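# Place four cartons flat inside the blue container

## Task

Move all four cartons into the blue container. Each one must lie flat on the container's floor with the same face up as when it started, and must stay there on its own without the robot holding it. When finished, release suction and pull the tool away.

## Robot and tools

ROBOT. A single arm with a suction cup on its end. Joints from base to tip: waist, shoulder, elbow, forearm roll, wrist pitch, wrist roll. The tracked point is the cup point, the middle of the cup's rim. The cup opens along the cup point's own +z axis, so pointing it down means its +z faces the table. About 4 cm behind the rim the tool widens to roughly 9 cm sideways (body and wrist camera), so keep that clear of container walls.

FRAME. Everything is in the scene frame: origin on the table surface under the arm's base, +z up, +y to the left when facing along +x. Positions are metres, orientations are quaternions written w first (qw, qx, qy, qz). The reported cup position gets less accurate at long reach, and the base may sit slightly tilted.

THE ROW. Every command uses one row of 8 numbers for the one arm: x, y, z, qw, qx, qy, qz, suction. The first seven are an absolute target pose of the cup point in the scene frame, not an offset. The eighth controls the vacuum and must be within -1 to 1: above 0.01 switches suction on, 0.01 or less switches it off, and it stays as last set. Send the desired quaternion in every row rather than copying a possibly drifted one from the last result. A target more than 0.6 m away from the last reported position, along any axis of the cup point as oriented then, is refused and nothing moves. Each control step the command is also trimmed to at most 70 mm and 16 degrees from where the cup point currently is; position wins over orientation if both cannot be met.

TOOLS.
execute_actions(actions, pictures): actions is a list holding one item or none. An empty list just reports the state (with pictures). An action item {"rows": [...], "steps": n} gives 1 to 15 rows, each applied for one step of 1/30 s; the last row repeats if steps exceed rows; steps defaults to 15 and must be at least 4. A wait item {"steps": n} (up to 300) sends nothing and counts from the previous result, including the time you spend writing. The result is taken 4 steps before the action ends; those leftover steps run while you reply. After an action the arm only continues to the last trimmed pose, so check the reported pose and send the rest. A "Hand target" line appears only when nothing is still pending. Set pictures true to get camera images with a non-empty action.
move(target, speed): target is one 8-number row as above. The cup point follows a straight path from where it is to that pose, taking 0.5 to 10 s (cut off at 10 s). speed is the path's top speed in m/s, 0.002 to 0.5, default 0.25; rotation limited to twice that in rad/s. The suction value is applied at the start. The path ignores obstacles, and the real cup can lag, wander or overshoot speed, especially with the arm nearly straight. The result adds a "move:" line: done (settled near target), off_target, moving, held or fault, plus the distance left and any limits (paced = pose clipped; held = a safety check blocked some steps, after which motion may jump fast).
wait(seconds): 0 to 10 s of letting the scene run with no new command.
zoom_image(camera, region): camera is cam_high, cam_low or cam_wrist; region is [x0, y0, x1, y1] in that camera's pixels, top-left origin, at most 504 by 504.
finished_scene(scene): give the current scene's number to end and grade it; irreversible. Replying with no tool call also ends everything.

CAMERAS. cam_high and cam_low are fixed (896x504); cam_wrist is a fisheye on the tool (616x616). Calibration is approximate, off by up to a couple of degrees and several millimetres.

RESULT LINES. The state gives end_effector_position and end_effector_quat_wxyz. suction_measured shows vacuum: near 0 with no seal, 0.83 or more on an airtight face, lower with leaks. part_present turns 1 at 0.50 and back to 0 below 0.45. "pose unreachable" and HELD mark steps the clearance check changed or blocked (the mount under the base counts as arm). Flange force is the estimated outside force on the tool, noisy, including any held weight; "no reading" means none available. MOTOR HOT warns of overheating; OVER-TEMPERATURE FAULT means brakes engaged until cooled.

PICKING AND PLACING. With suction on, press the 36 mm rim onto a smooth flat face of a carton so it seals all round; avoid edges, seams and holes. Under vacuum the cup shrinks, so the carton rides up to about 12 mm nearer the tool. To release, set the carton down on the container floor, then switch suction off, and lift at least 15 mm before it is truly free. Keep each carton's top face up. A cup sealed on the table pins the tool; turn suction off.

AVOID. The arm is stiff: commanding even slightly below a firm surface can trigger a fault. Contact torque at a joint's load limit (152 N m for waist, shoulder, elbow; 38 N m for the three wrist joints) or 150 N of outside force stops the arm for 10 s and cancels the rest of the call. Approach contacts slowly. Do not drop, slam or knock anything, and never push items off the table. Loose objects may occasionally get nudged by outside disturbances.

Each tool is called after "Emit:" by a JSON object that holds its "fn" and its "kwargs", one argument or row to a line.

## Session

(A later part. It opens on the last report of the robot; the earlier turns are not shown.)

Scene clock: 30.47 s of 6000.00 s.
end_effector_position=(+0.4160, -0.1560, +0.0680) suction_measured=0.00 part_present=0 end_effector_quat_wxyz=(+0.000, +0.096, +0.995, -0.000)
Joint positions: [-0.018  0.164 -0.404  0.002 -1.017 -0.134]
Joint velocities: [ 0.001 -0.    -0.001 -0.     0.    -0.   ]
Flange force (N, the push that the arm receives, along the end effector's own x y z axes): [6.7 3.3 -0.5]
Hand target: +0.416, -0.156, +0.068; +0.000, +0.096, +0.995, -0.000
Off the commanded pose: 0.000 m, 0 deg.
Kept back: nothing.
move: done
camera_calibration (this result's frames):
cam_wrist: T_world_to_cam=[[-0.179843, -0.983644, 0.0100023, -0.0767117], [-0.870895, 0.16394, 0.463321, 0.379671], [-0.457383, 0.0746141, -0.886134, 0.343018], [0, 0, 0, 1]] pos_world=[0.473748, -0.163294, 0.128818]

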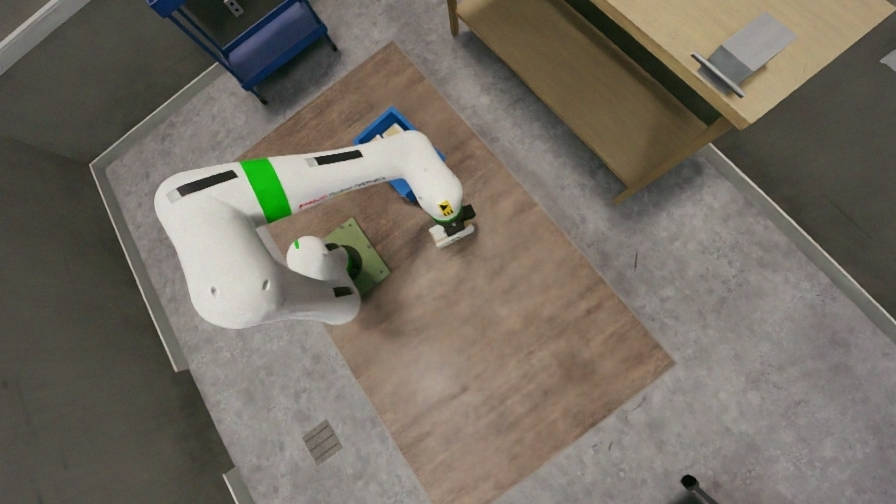

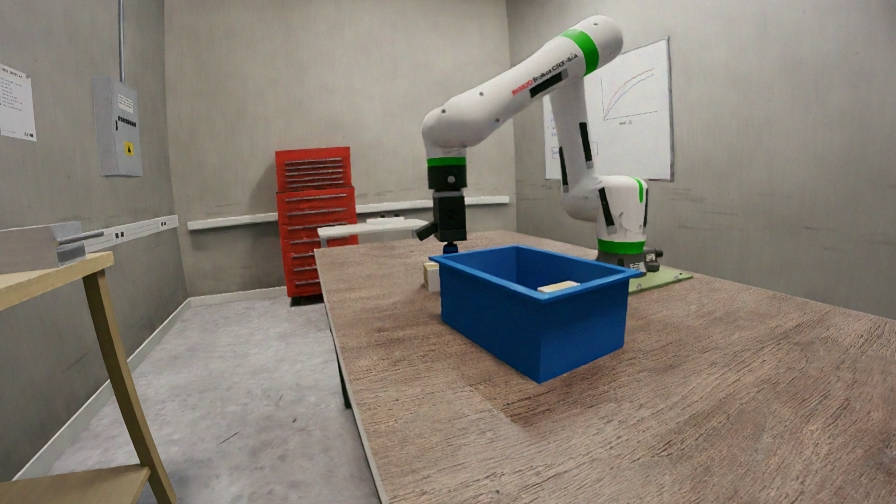

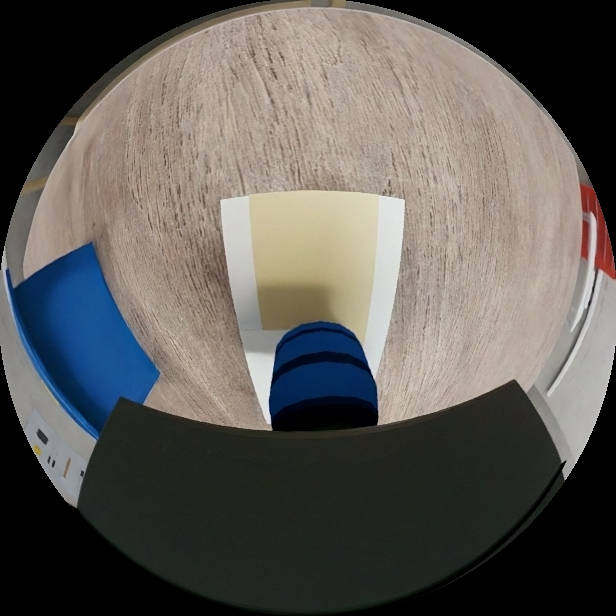

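Emit:
{"fn": "execute_actions", "kwargs": {
  "actions": [
    {"rows":[[0.4143,-0.165,0.066,0,0.096,0.995,0,1],[0.4143,-0.165,0.066,0,0.096,0.995,0,1],[0.4143,-0.165,0.065,0,0.096,0.995,0,1],[0.4143,-0.165,0.064,0,0.096,0.995,0,1],[0.4143,-0.165,0.063,0,0.096,0.995,0,1],[0.4143,-0.165,0.062,0,0.096,0.995,0,1],[0.4143,-0.165,0.061,0,0.096,0.995,0,1],[0.4143,-0.165,0.06,0,0.096,0.995,0,1],[0.4143,-0.165,0.059,0,0.096,0.995,0,1]],"steps":15}
  ]
}}

Emit:
{"fn": "execute_actions", "kwargs": {
  "actions": [
    {"rows":[[0.4143,-0.165,0.058,0,0.096,0.995,0,1],[0.4143,-0.165,0.058,0,0.096,0.995,0,1],[0.4143,-0.165,0.057,0,0.096,0.995,0,1],[0.4143,-0.165,0.057,0,0.096,0.995,0,1],[0.4143,-0.165,0.056,0,0.096,0.995,0,1],[0.4143,-0.165,0.056,0,0.096,0.995,0,1],[0.4143,-0.165,0.055,0,0.096,0.995,0,1],[0.4143,-0.165,0.055,0,0.096,0.995,0,1],[0.4143,-0.165,0.054,0,0.096,0.995,0,1]],"steps":15}
  ],
  "pictures": true
}}

Scene clock: 31.17 s of 6000.00 s.
end_effector_position=(+0.4143, -0.1650, +0.0592) suction_measured=0.00 part_present=0 end_effector_quat_wxyz=(-0.000, +0.096, +0.995, -0.000)
Joint positions: [-0.039  0.18  -0.409  0.003 -0.996 -0.113]
Joint velocities: [-0.001  0.016 -0.01  -0.001  0.024 -0.   ]
Flange force (N, the push that the arm receives, along the end effector's own x y z axes): [0.5 2.4 4.7]
Steps of this call (steps 1 to 10: nothing new was sent; steps 11 to 21: the first 11 steps of this action). Readings (end_effector_position | what the end effector reports):
11: (+0.4160, -0.1560, +0.0680) | suction_measured=0.00 part_present=0
12: (+0.4157, -0.1570, +0.0677) | suction_measured=0.00 part_present=0
14: (+0.4144, -0.1631, +0.0660) | suction_measured=0.00 part_present=0
18: (+0.4143, -0.1650, +0.0619) | suction_measured=0.00 part_present=0
21: the state above

Scene clock: 31.67 s of 6000.00 s.
end_effector_position=(+0.4142, -0.1650, +0.0541) suction_measured=0.18 part_present=0 end_effector_quat_wxyz=(-0.000, +0.096, +0.995, -0.000)
Joint positions: [-0.039  0.187 -0.414  0.003 -0.984 -0.112]
Joint velocities: [ 0.001  0.014 -0.009  0.     0.017 -0.   ]
Flange force (N, the push that the arm receives, along the end effector's own x y z axes): [6.9 2.8 6.1]
Off your previous action's commanded pose: 0.000 m, 0 deg at its last step (step 4 of this call).
Steps of this call (steps 1 to 4: the last 4 steps of your previous action; steps 5 to 15: the first 11 steps of this action). Readings (end_effector_position | what the end effector reports):
5: (+0.4143, -0.1650, +0.0590) | suction_measured=0.00 part_present=0
6: (+0.4143, -0.1650, +0.0586) | suction_measured=0.00 part_present=0
8: (+0.4143, -0.1650, +0.0576) | suction_measured=0.00 part_present=0
12: (+0.4143, -0.1650, +0.0557) | suction_measured=0.00 part_present=0
15: the state above
camera_calibration (this result's frames):
cam_wrist: T_world_to_cam=[[-0.179592, -0.98369, 0.00999744, -0.0858403], [-0.870853, 0.163701, 0.463483, 0.385972], [-0.45756, 0.0745313, -0.88605, 0.33068], [0, 0, 0, 1]] pos_world=[0.472015, -0.17227, 0.114966]

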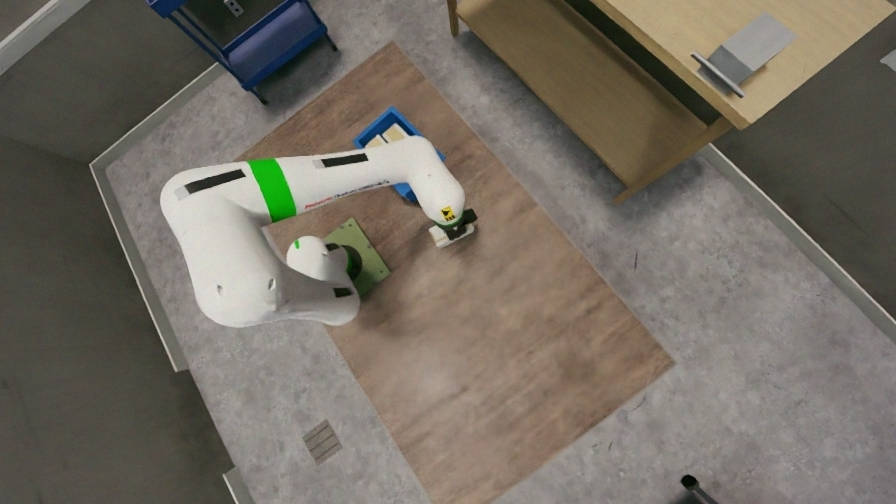

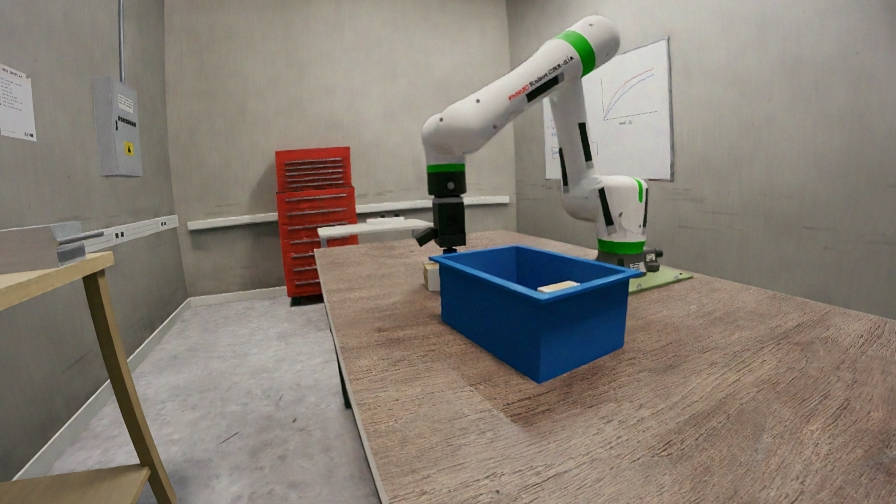

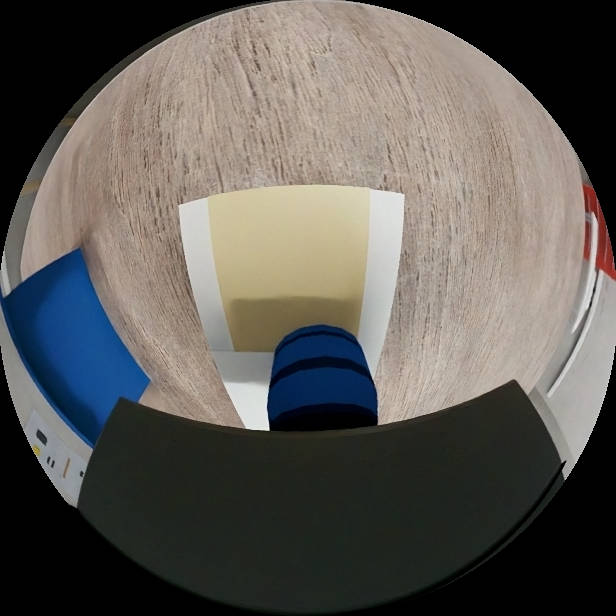

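Emit:
{"fn": "move", "kwargs": {
  "target": [0.4143,-0.165,0.21,0,0.096,0.995,0,1],
  "speed": 0.2
}}

Emit:
{"fn": "move", "kwargs": {
  "target": [0.402,0.132,0.21,0,-0.737,0.676,0,1],
  "speed": 0.3
}}

Emit:
{"fn": "move", "kwargs": {
  "target": [0.402,0.132,0.13,0,-0.737,0.676,0,1],
  "speed": 0.1
}}

Scene clock: 33.07 s of 6000.00 s.
end_effector_position=(+0.4143, -0.1649, +0.2102) suction_measured=0.91 part_present=1 end_effector_quat_wxyz=(+0.000, +0.096, +0.995, +0.000)
Joint positions: [-0.038  0.033 -0.187  0.002 -1.364 -0.111]
Joint velocities: [-0.002 -0.001  0.    -0.002  0.     0.   ]
Flange force (N, the push that the arm receives, along the end effector's own x y z axes): [6.9 2.8 4.4]
Hand target: +0.414, -0.165, +0.210; -0.000, +0.096, +0.995, +0.000
Off your previous action's commanded pose: 0.000 m, 0 deg at its last step (step 4 of this call).
Off the commanded pose: 0.000 m, 0 deg.
Kept back: nothing.
move: done
camera_calibration (this result's frames):
cam_wrist: T_world_to_cam=[[-0.178613, -0.983874, 0.00944742, -0.0875484], [-0.871257, 0.162616, 0.463107, 0.313757], [-0.457175, 0.074486, -0.886252, 0.468889], [0, 0, 0, 1]] pos_world=[0.47209, -0.172084, 0.271078]

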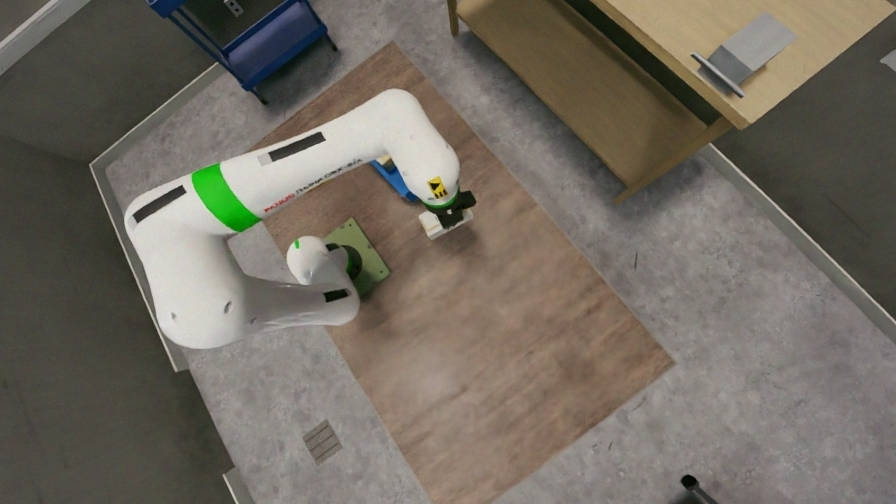

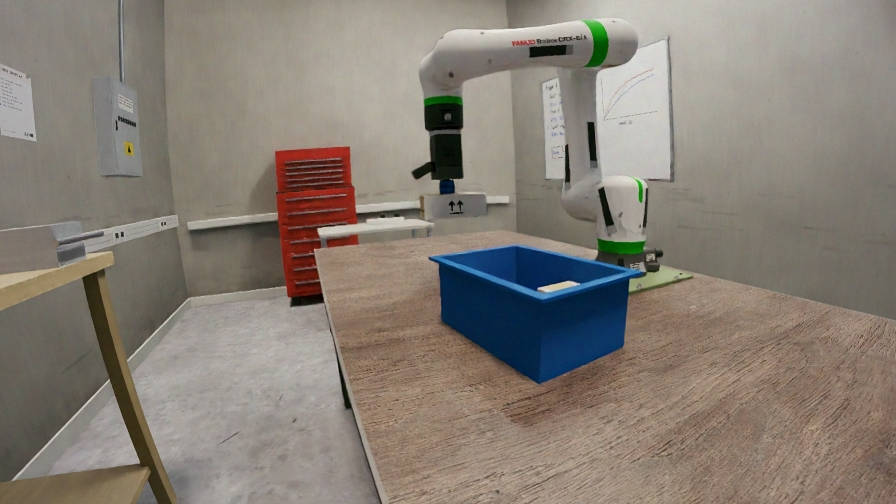

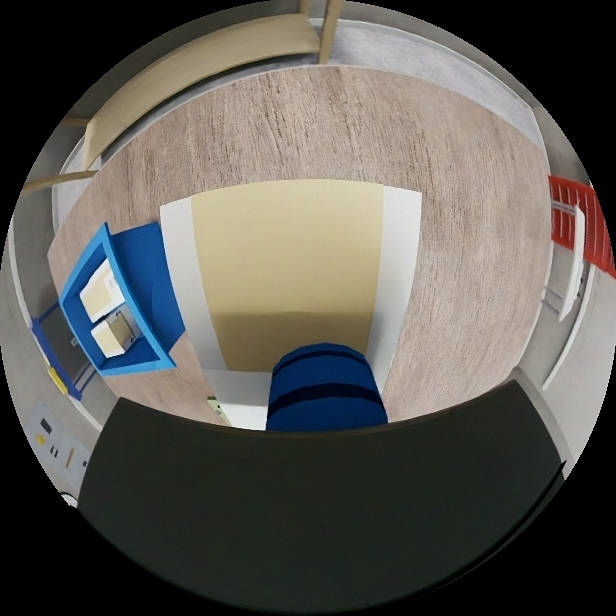

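Scene clock: 36.53 s of 6000.00 s.
end_effector_position=(+0.4013, +0.1327, +0.2100) suction_measured=0.91 part_present=1 end_effector_quat_wxyz=(+0.000, +0.737, -0.676, -0.001)
Joint positions: [ 0.664 -0.023 -0.241 -0.01  -1.366  1.038]
Joint velocities: [-0.     0.     0.001  0.001 -0.001  0.   ]
Flange force (N, the push that the arm receives, along the end effector's own x y z axes): [0.4 7.3 4.7]
Hand target: +0.401, +0.133, +0.210; +0.000, +0.737, -0.676, -0.001
Off the commanded pose: 0.001 m, 0 deg.
Kept back: nothing.
move: done
camera_calibration (this result's frames):
cam_wrist: T_world_to_cam=[[0.995175, 0.0978037, 0.00776892, -0.411376], [0.0831474, -0.882772, 0.462385, 0.00996199], [0.0520811, -0.459508, -0.886645, 0.307184], [0, 0, 0, 1]] pos_world=[0.392565, 0.190182, 0.270953]

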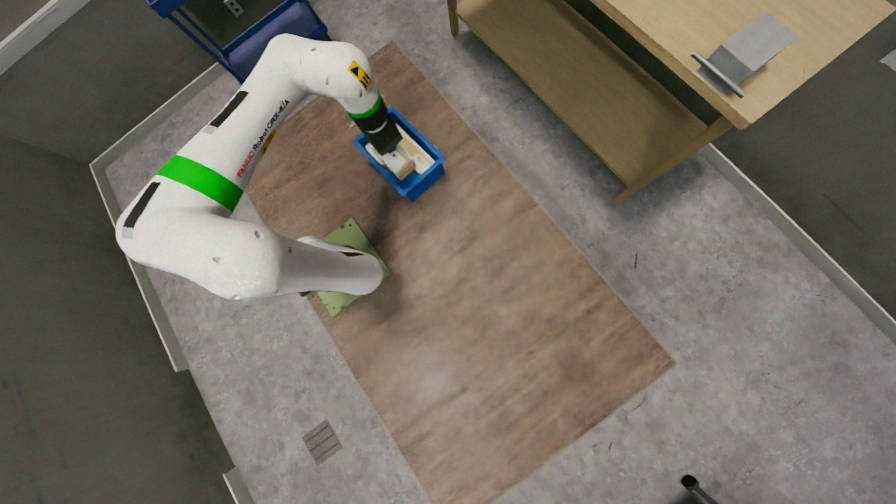

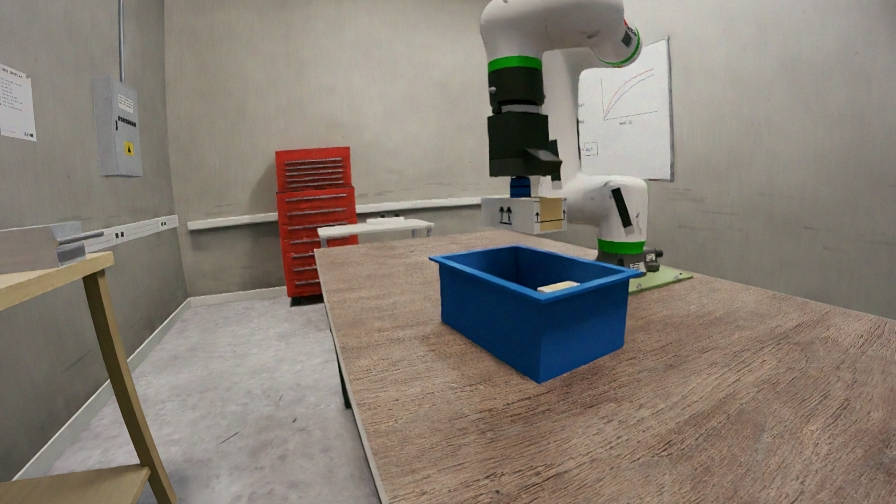

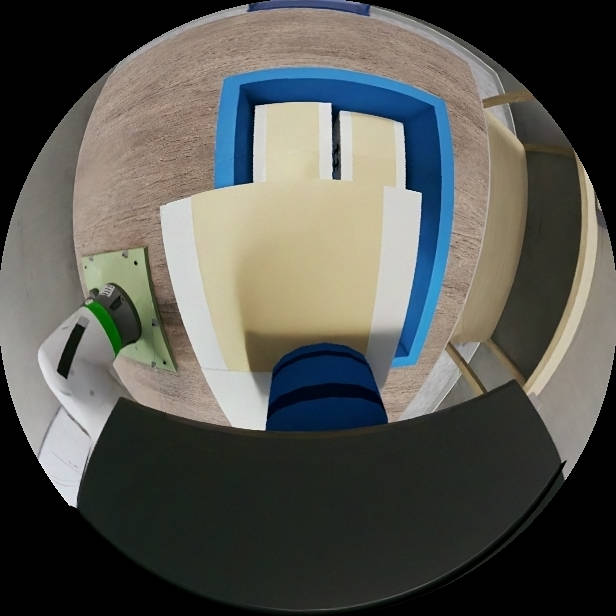

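Scene clock: 37.67 s of 6000.00 s.
end_effector_position=(+0.4020, +0.1319, +0.1300) suction_measured=0.91 part_present=1 end_effector_quat_wxyz=(-0.000, +0.737, -0.676, +0.000)
Joint positions: [ 0.665  0.038 -0.377 -0.008 -1.168  1.038]
Joint velocities: [-0.001 -0.    -0.002  0.    -0.001 -0.001]
Flange force (N, the push that the arm receives, along the end effector's own x y z axes): [0.7 8.7 4.4]
Hand target: +0.402, +0.132, +0.130; +0.000, +0.737, -0.676, +0.000
Off the commanded pose: 0.000 m, 0 deg.
Kept back: nothing.
move: done
camera_calibration (this result's frames):
cam_wrist: T_world_to_cam=[[0.99519, 0.0974473, 0.0100579, -0.411629], [0.0817127, -0.882335, 0.463474, 0.0466322], [0.0540387, -0.460422, -0.886054, 0.235073], [0, 0, 0, 1]] pos_world=[0.393135, 0.18949, 0.190814]

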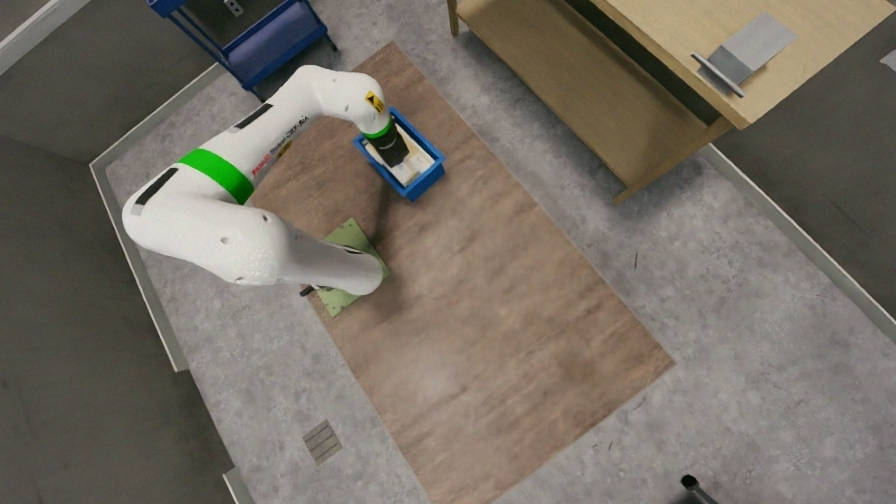

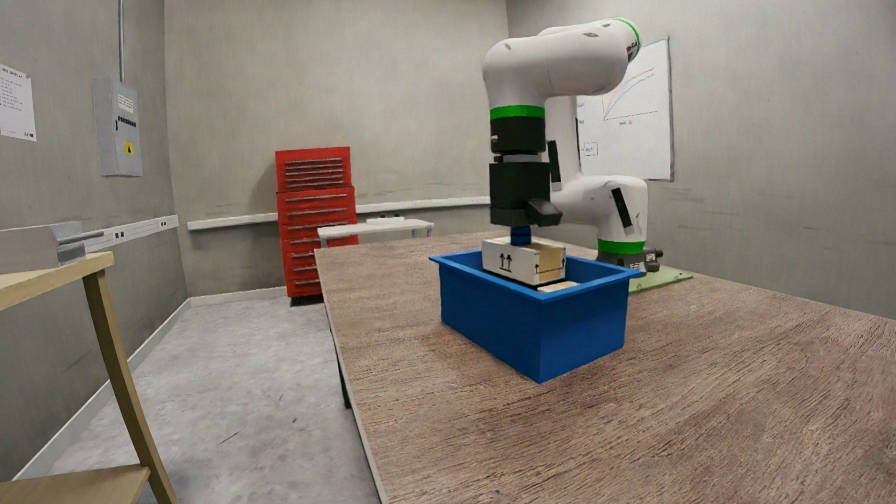

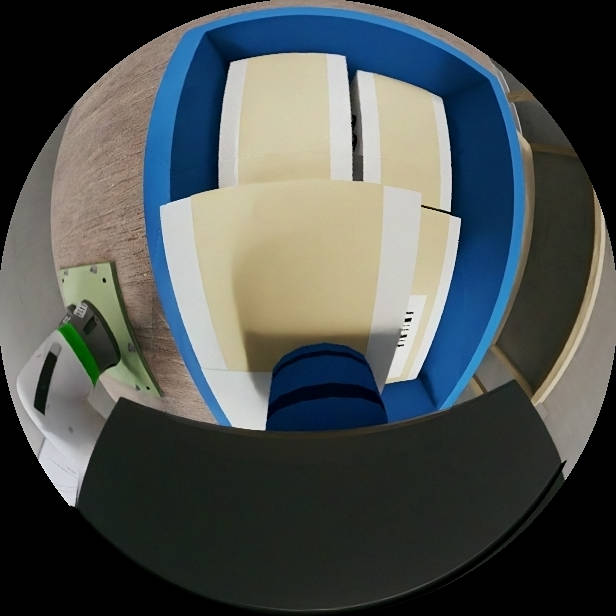

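Emit:
{"fn": "move", "kwargs": {
  "target": [0.395,0.125,0.128,0,-0.737,0.676,0,1],
  "speed": 0.03
}}

Emit:
{"fn": "move", "kwargs": {
  "target": [0.395,0.125,0.09,0,-0.737,0.676,0,1],
  "speed": 0.015
}}

Scene clock: 38.60 s of 6000.00 s.
end_effector_position=(+0.3950, +0.1250, +0.1280) suction_measured=0.91 part_present=1 end_effector_quat_wxyz=(-0.000, +0.737, -0.676, +0.000)
Joint positions: [ 0.661  0.018 -0.402 -0.008 -1.163  1.042]
Joint velocities: [-0.001 -0.    -0.002 -0.001 -0.     0.   ]
Flange force (N, the push that the arm receives, along the end effector's own x y z axes): [-4.6 6.1 3.4]
Hand target: +0.395, +0.125, +0.128; -0.000, +0.737, -0.676, +0.000
Off the commanded pose: 0.000 m, 0 deg.
Kept back: nothing.
move: done
camera_calibration (this result's frames):
cam_wrist: T_world_to_cam=[[0.99515, 0.0978714, 0.00993158, -0.403967], [0.082154, -0.882355, 0.463357, 0.0418389], [0.0541126, -0.460294, -0.886116, 0.230466], [0, 0, 0, 1]] pos_world=[0.3861, 0.182536, 0.188845]

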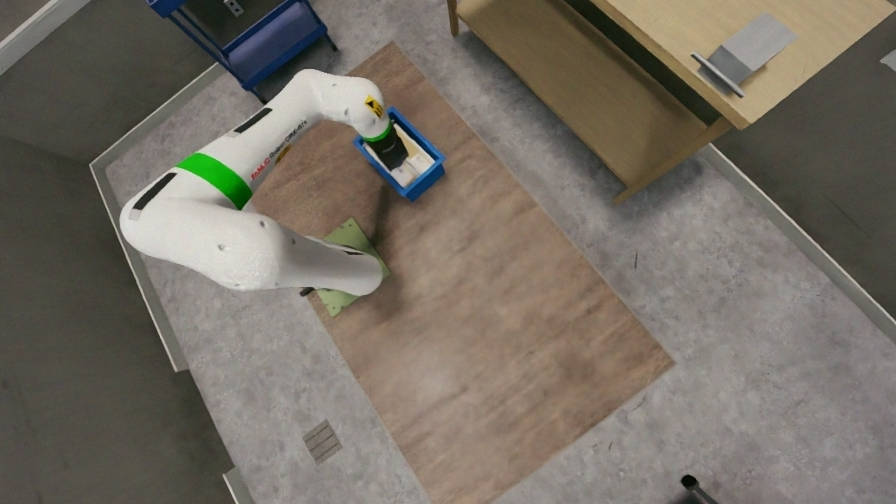

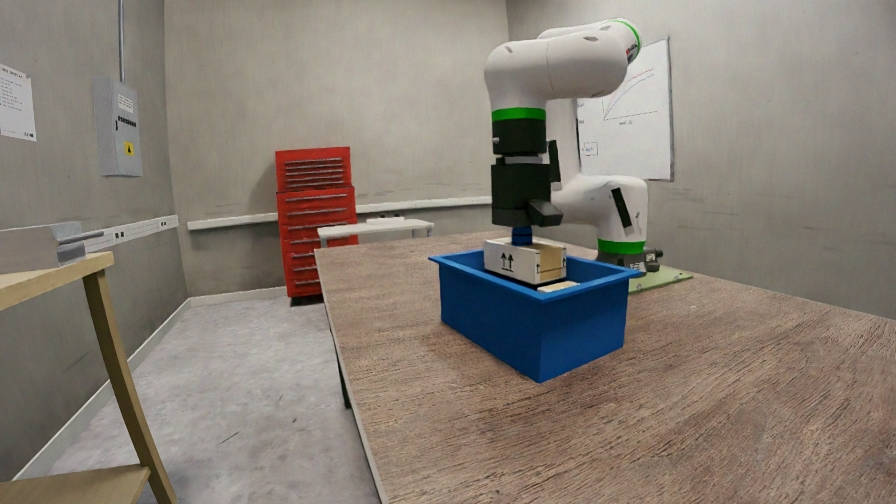

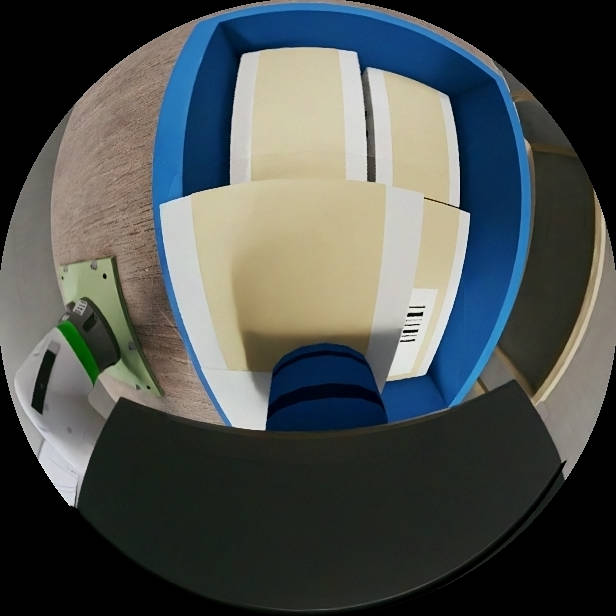

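Scene clock: 41.37 s of 6000.00 s.
end_effector_position=(+0.3950, +0.1250, +0.0900) suction_measured=0.91 part_present=1 end_effector_quat_wxyz=(+0.000, +0.737, -0.676, +0.000)
Joint positions: [ 0.661  0.063 -0.455 -0.008 -1.066  1.042]
Joint velocities: [-0.    -0.001  0.     0.001  0.     0.   ]
Flange force (N, the push that the arm receives, along the end effector's own x y z axes): [-2.2 7.8 1.8]
Hand target: +0.395, +0.125, +0.090; +0.000, +0.737, -0.676, +0.000
Off the commanded pose: 0.000 m, 0 deg.
Kept back: nothing.
move: done
camera_calibration (this result's frames):
cam_wrist: T_world_to_cam=[[0.995175, 0.0976117, 0.00997103, -0.403569], [0.0819015, -0.882344, 0.463423, 0.0595226], [0.0540333, -0.46037, -0.886081, 0.196782], [0, 0, 0, 1]] pos_world=[0.386114, 0.182505, 0.150805]

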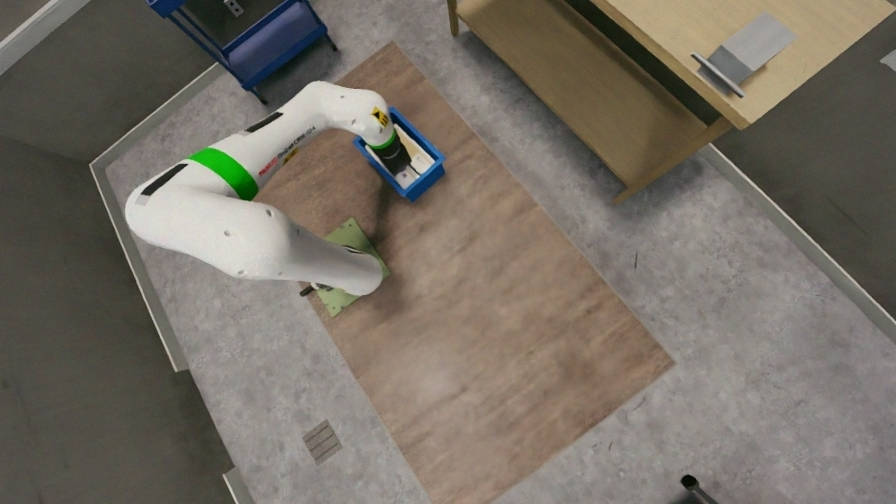

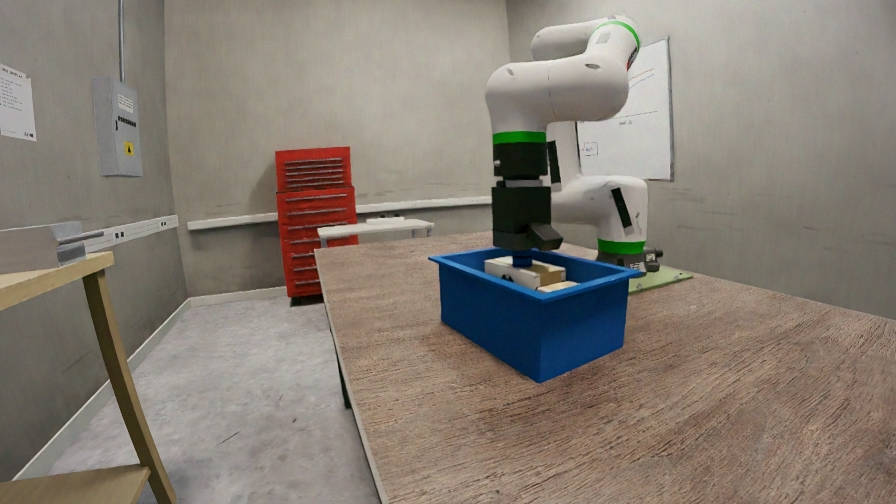

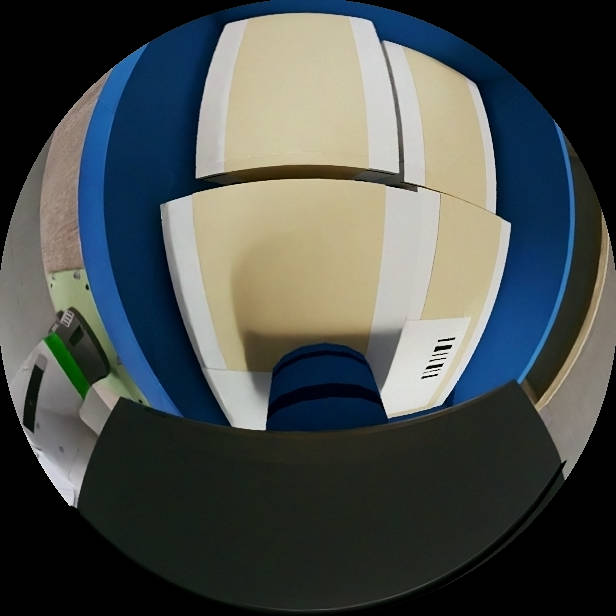

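Emit:
{"fn": "move", "kwargs": {
  "target": [0.398,0.129,0.062,0,-0.737,0.676,0,1],
  "speed": 0.015
}}

Emit:
{"fn": "move", "kwargs": {
  "target": [0.398,0.129,0.056,0,-0.737,0.676,0,1],
  "speed": 0.005
}}

Scene clock: 43.73 s of 6000.00 s.
end_effector_position=(+0.3980, +0.1290, +0.0620) suction_measured=0.91 part_present=1 end_effector_quat_wxyz=(-0.000, +0.737, -0.676, +0.000)
Joint positions: [ 0.665  0.112 -0.477 -0.009 -0.994  1.039]
Joint velocities: [ 0.     0.002  0.001  0.002 -0.    -0.   ]
Flange force (N, the push that the arm receives, along the end effector's own x y z axes): [-1.1 5.1 -1.0]
Hand target: +0.398, +0.129, +0.062; +0.000, +0.737, -0.676, +0.000
Off the commanded pose: 0.000 m, 0 deg.
Kept back: nothing.
move: done
camera_calibration (this result's frames):
cam_wrist: T_world_to_cam=[[0.995165, 0.0977039, 0.00998662, -0.40668], [0.0819766, -0.882341, 0.463415, 0.075752], [0.0540891, -0.460356, -0.886085, 0.173638], [0, 0, 0, 1]] pos_world=[0.389112, 0.186508, 0.122814]

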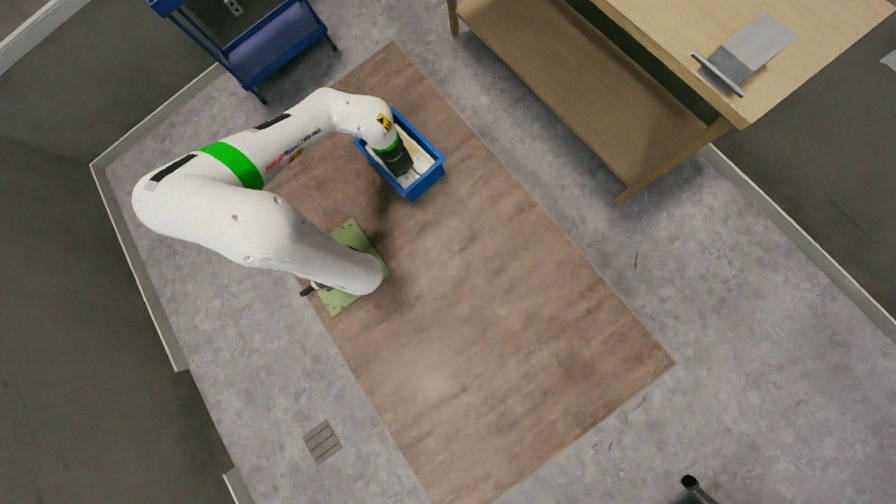

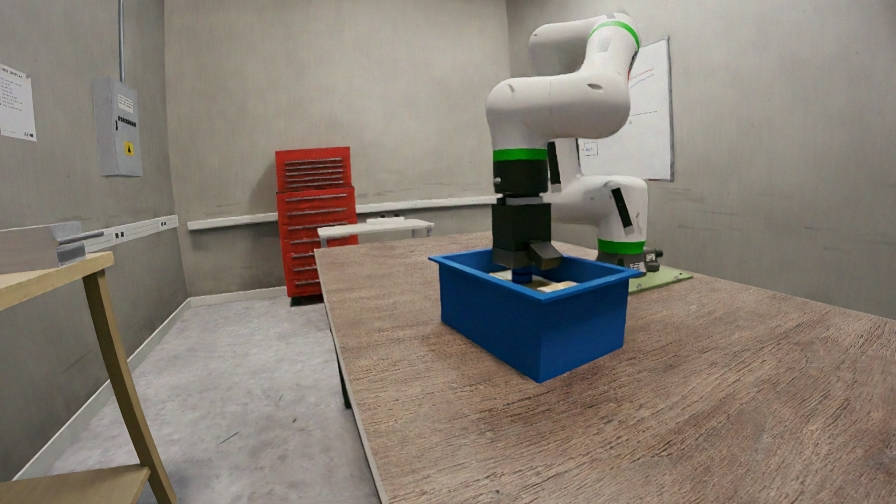

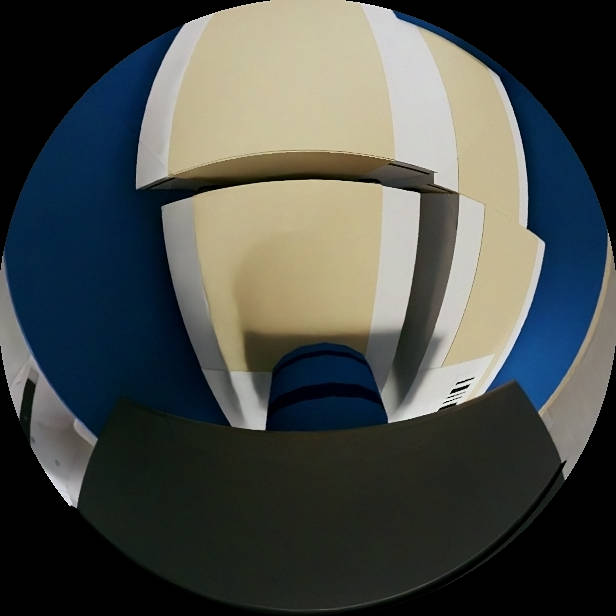

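Scene clock: 45.13 s of 6000.00 s.
end_effector_position=(+0.3981, +0.1290, +0.0561) suction_measured=0.91 part_present=1 end_effector_quat_wxyz=(-0.000, +0.737, -0.676, +0.000)
Joint positions: [ 0.666  0.121 -0.483 -0.009 -0.978  1.039]
Joint velocities: [-0.001  0.001 -0.     0.002  0.    -0.   ]
Flange force (N, the push that the arm receives, along the end effector's own x y z axes): [-9.2 6.7 -66.3]
Hand target: +0.398, +0.129, +0.056; +0.000, +0.737, -0.676, +0.000
Off the commanded pose: 0.000 m, 0 deg.
Kept back: nothing.
move: done
camera_calibration (this result's frames):
cam_wrist: T_world_to_cam=[[0.995147, 0.0978759, 0.0101822, -0.406694], [0.0820478, -0.882411, 0.46327, 0.0785073], [0.0543279, -0.460186, -0.886159, 0.168337], [0, 0, 0, 1]] pos_world=[0.389134, 0.186548, 0.116945]

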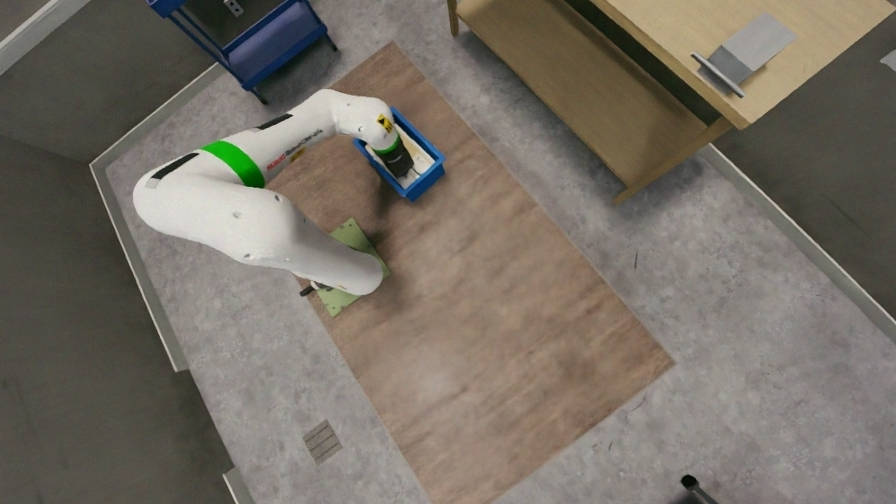

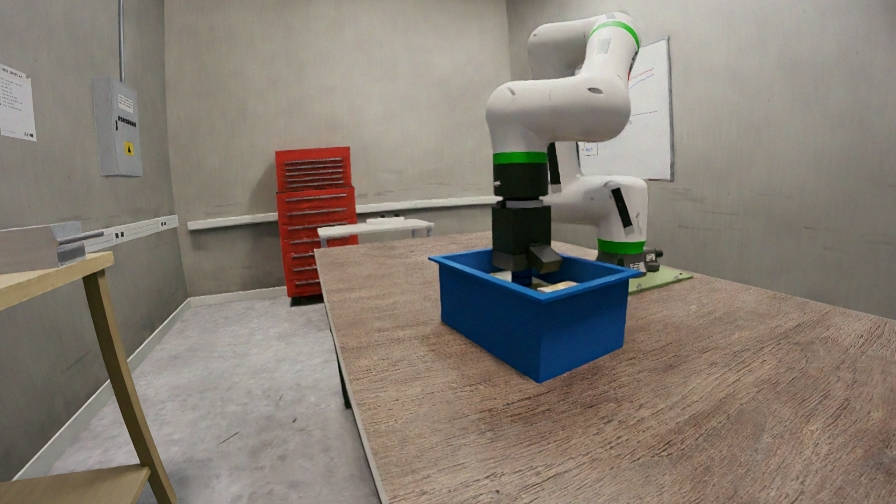

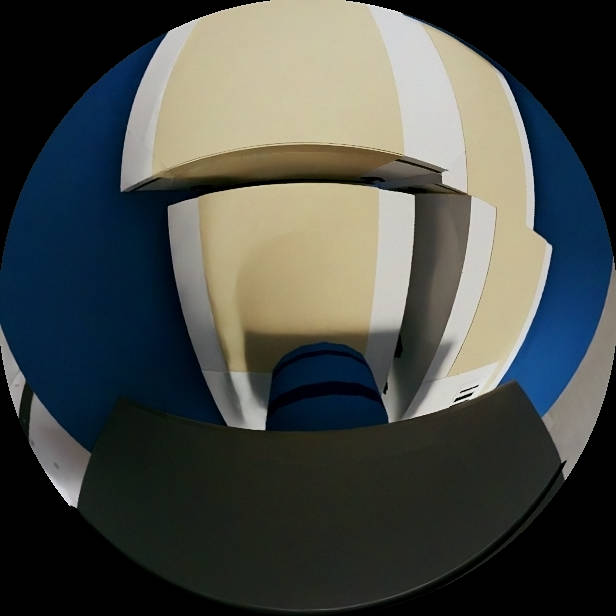

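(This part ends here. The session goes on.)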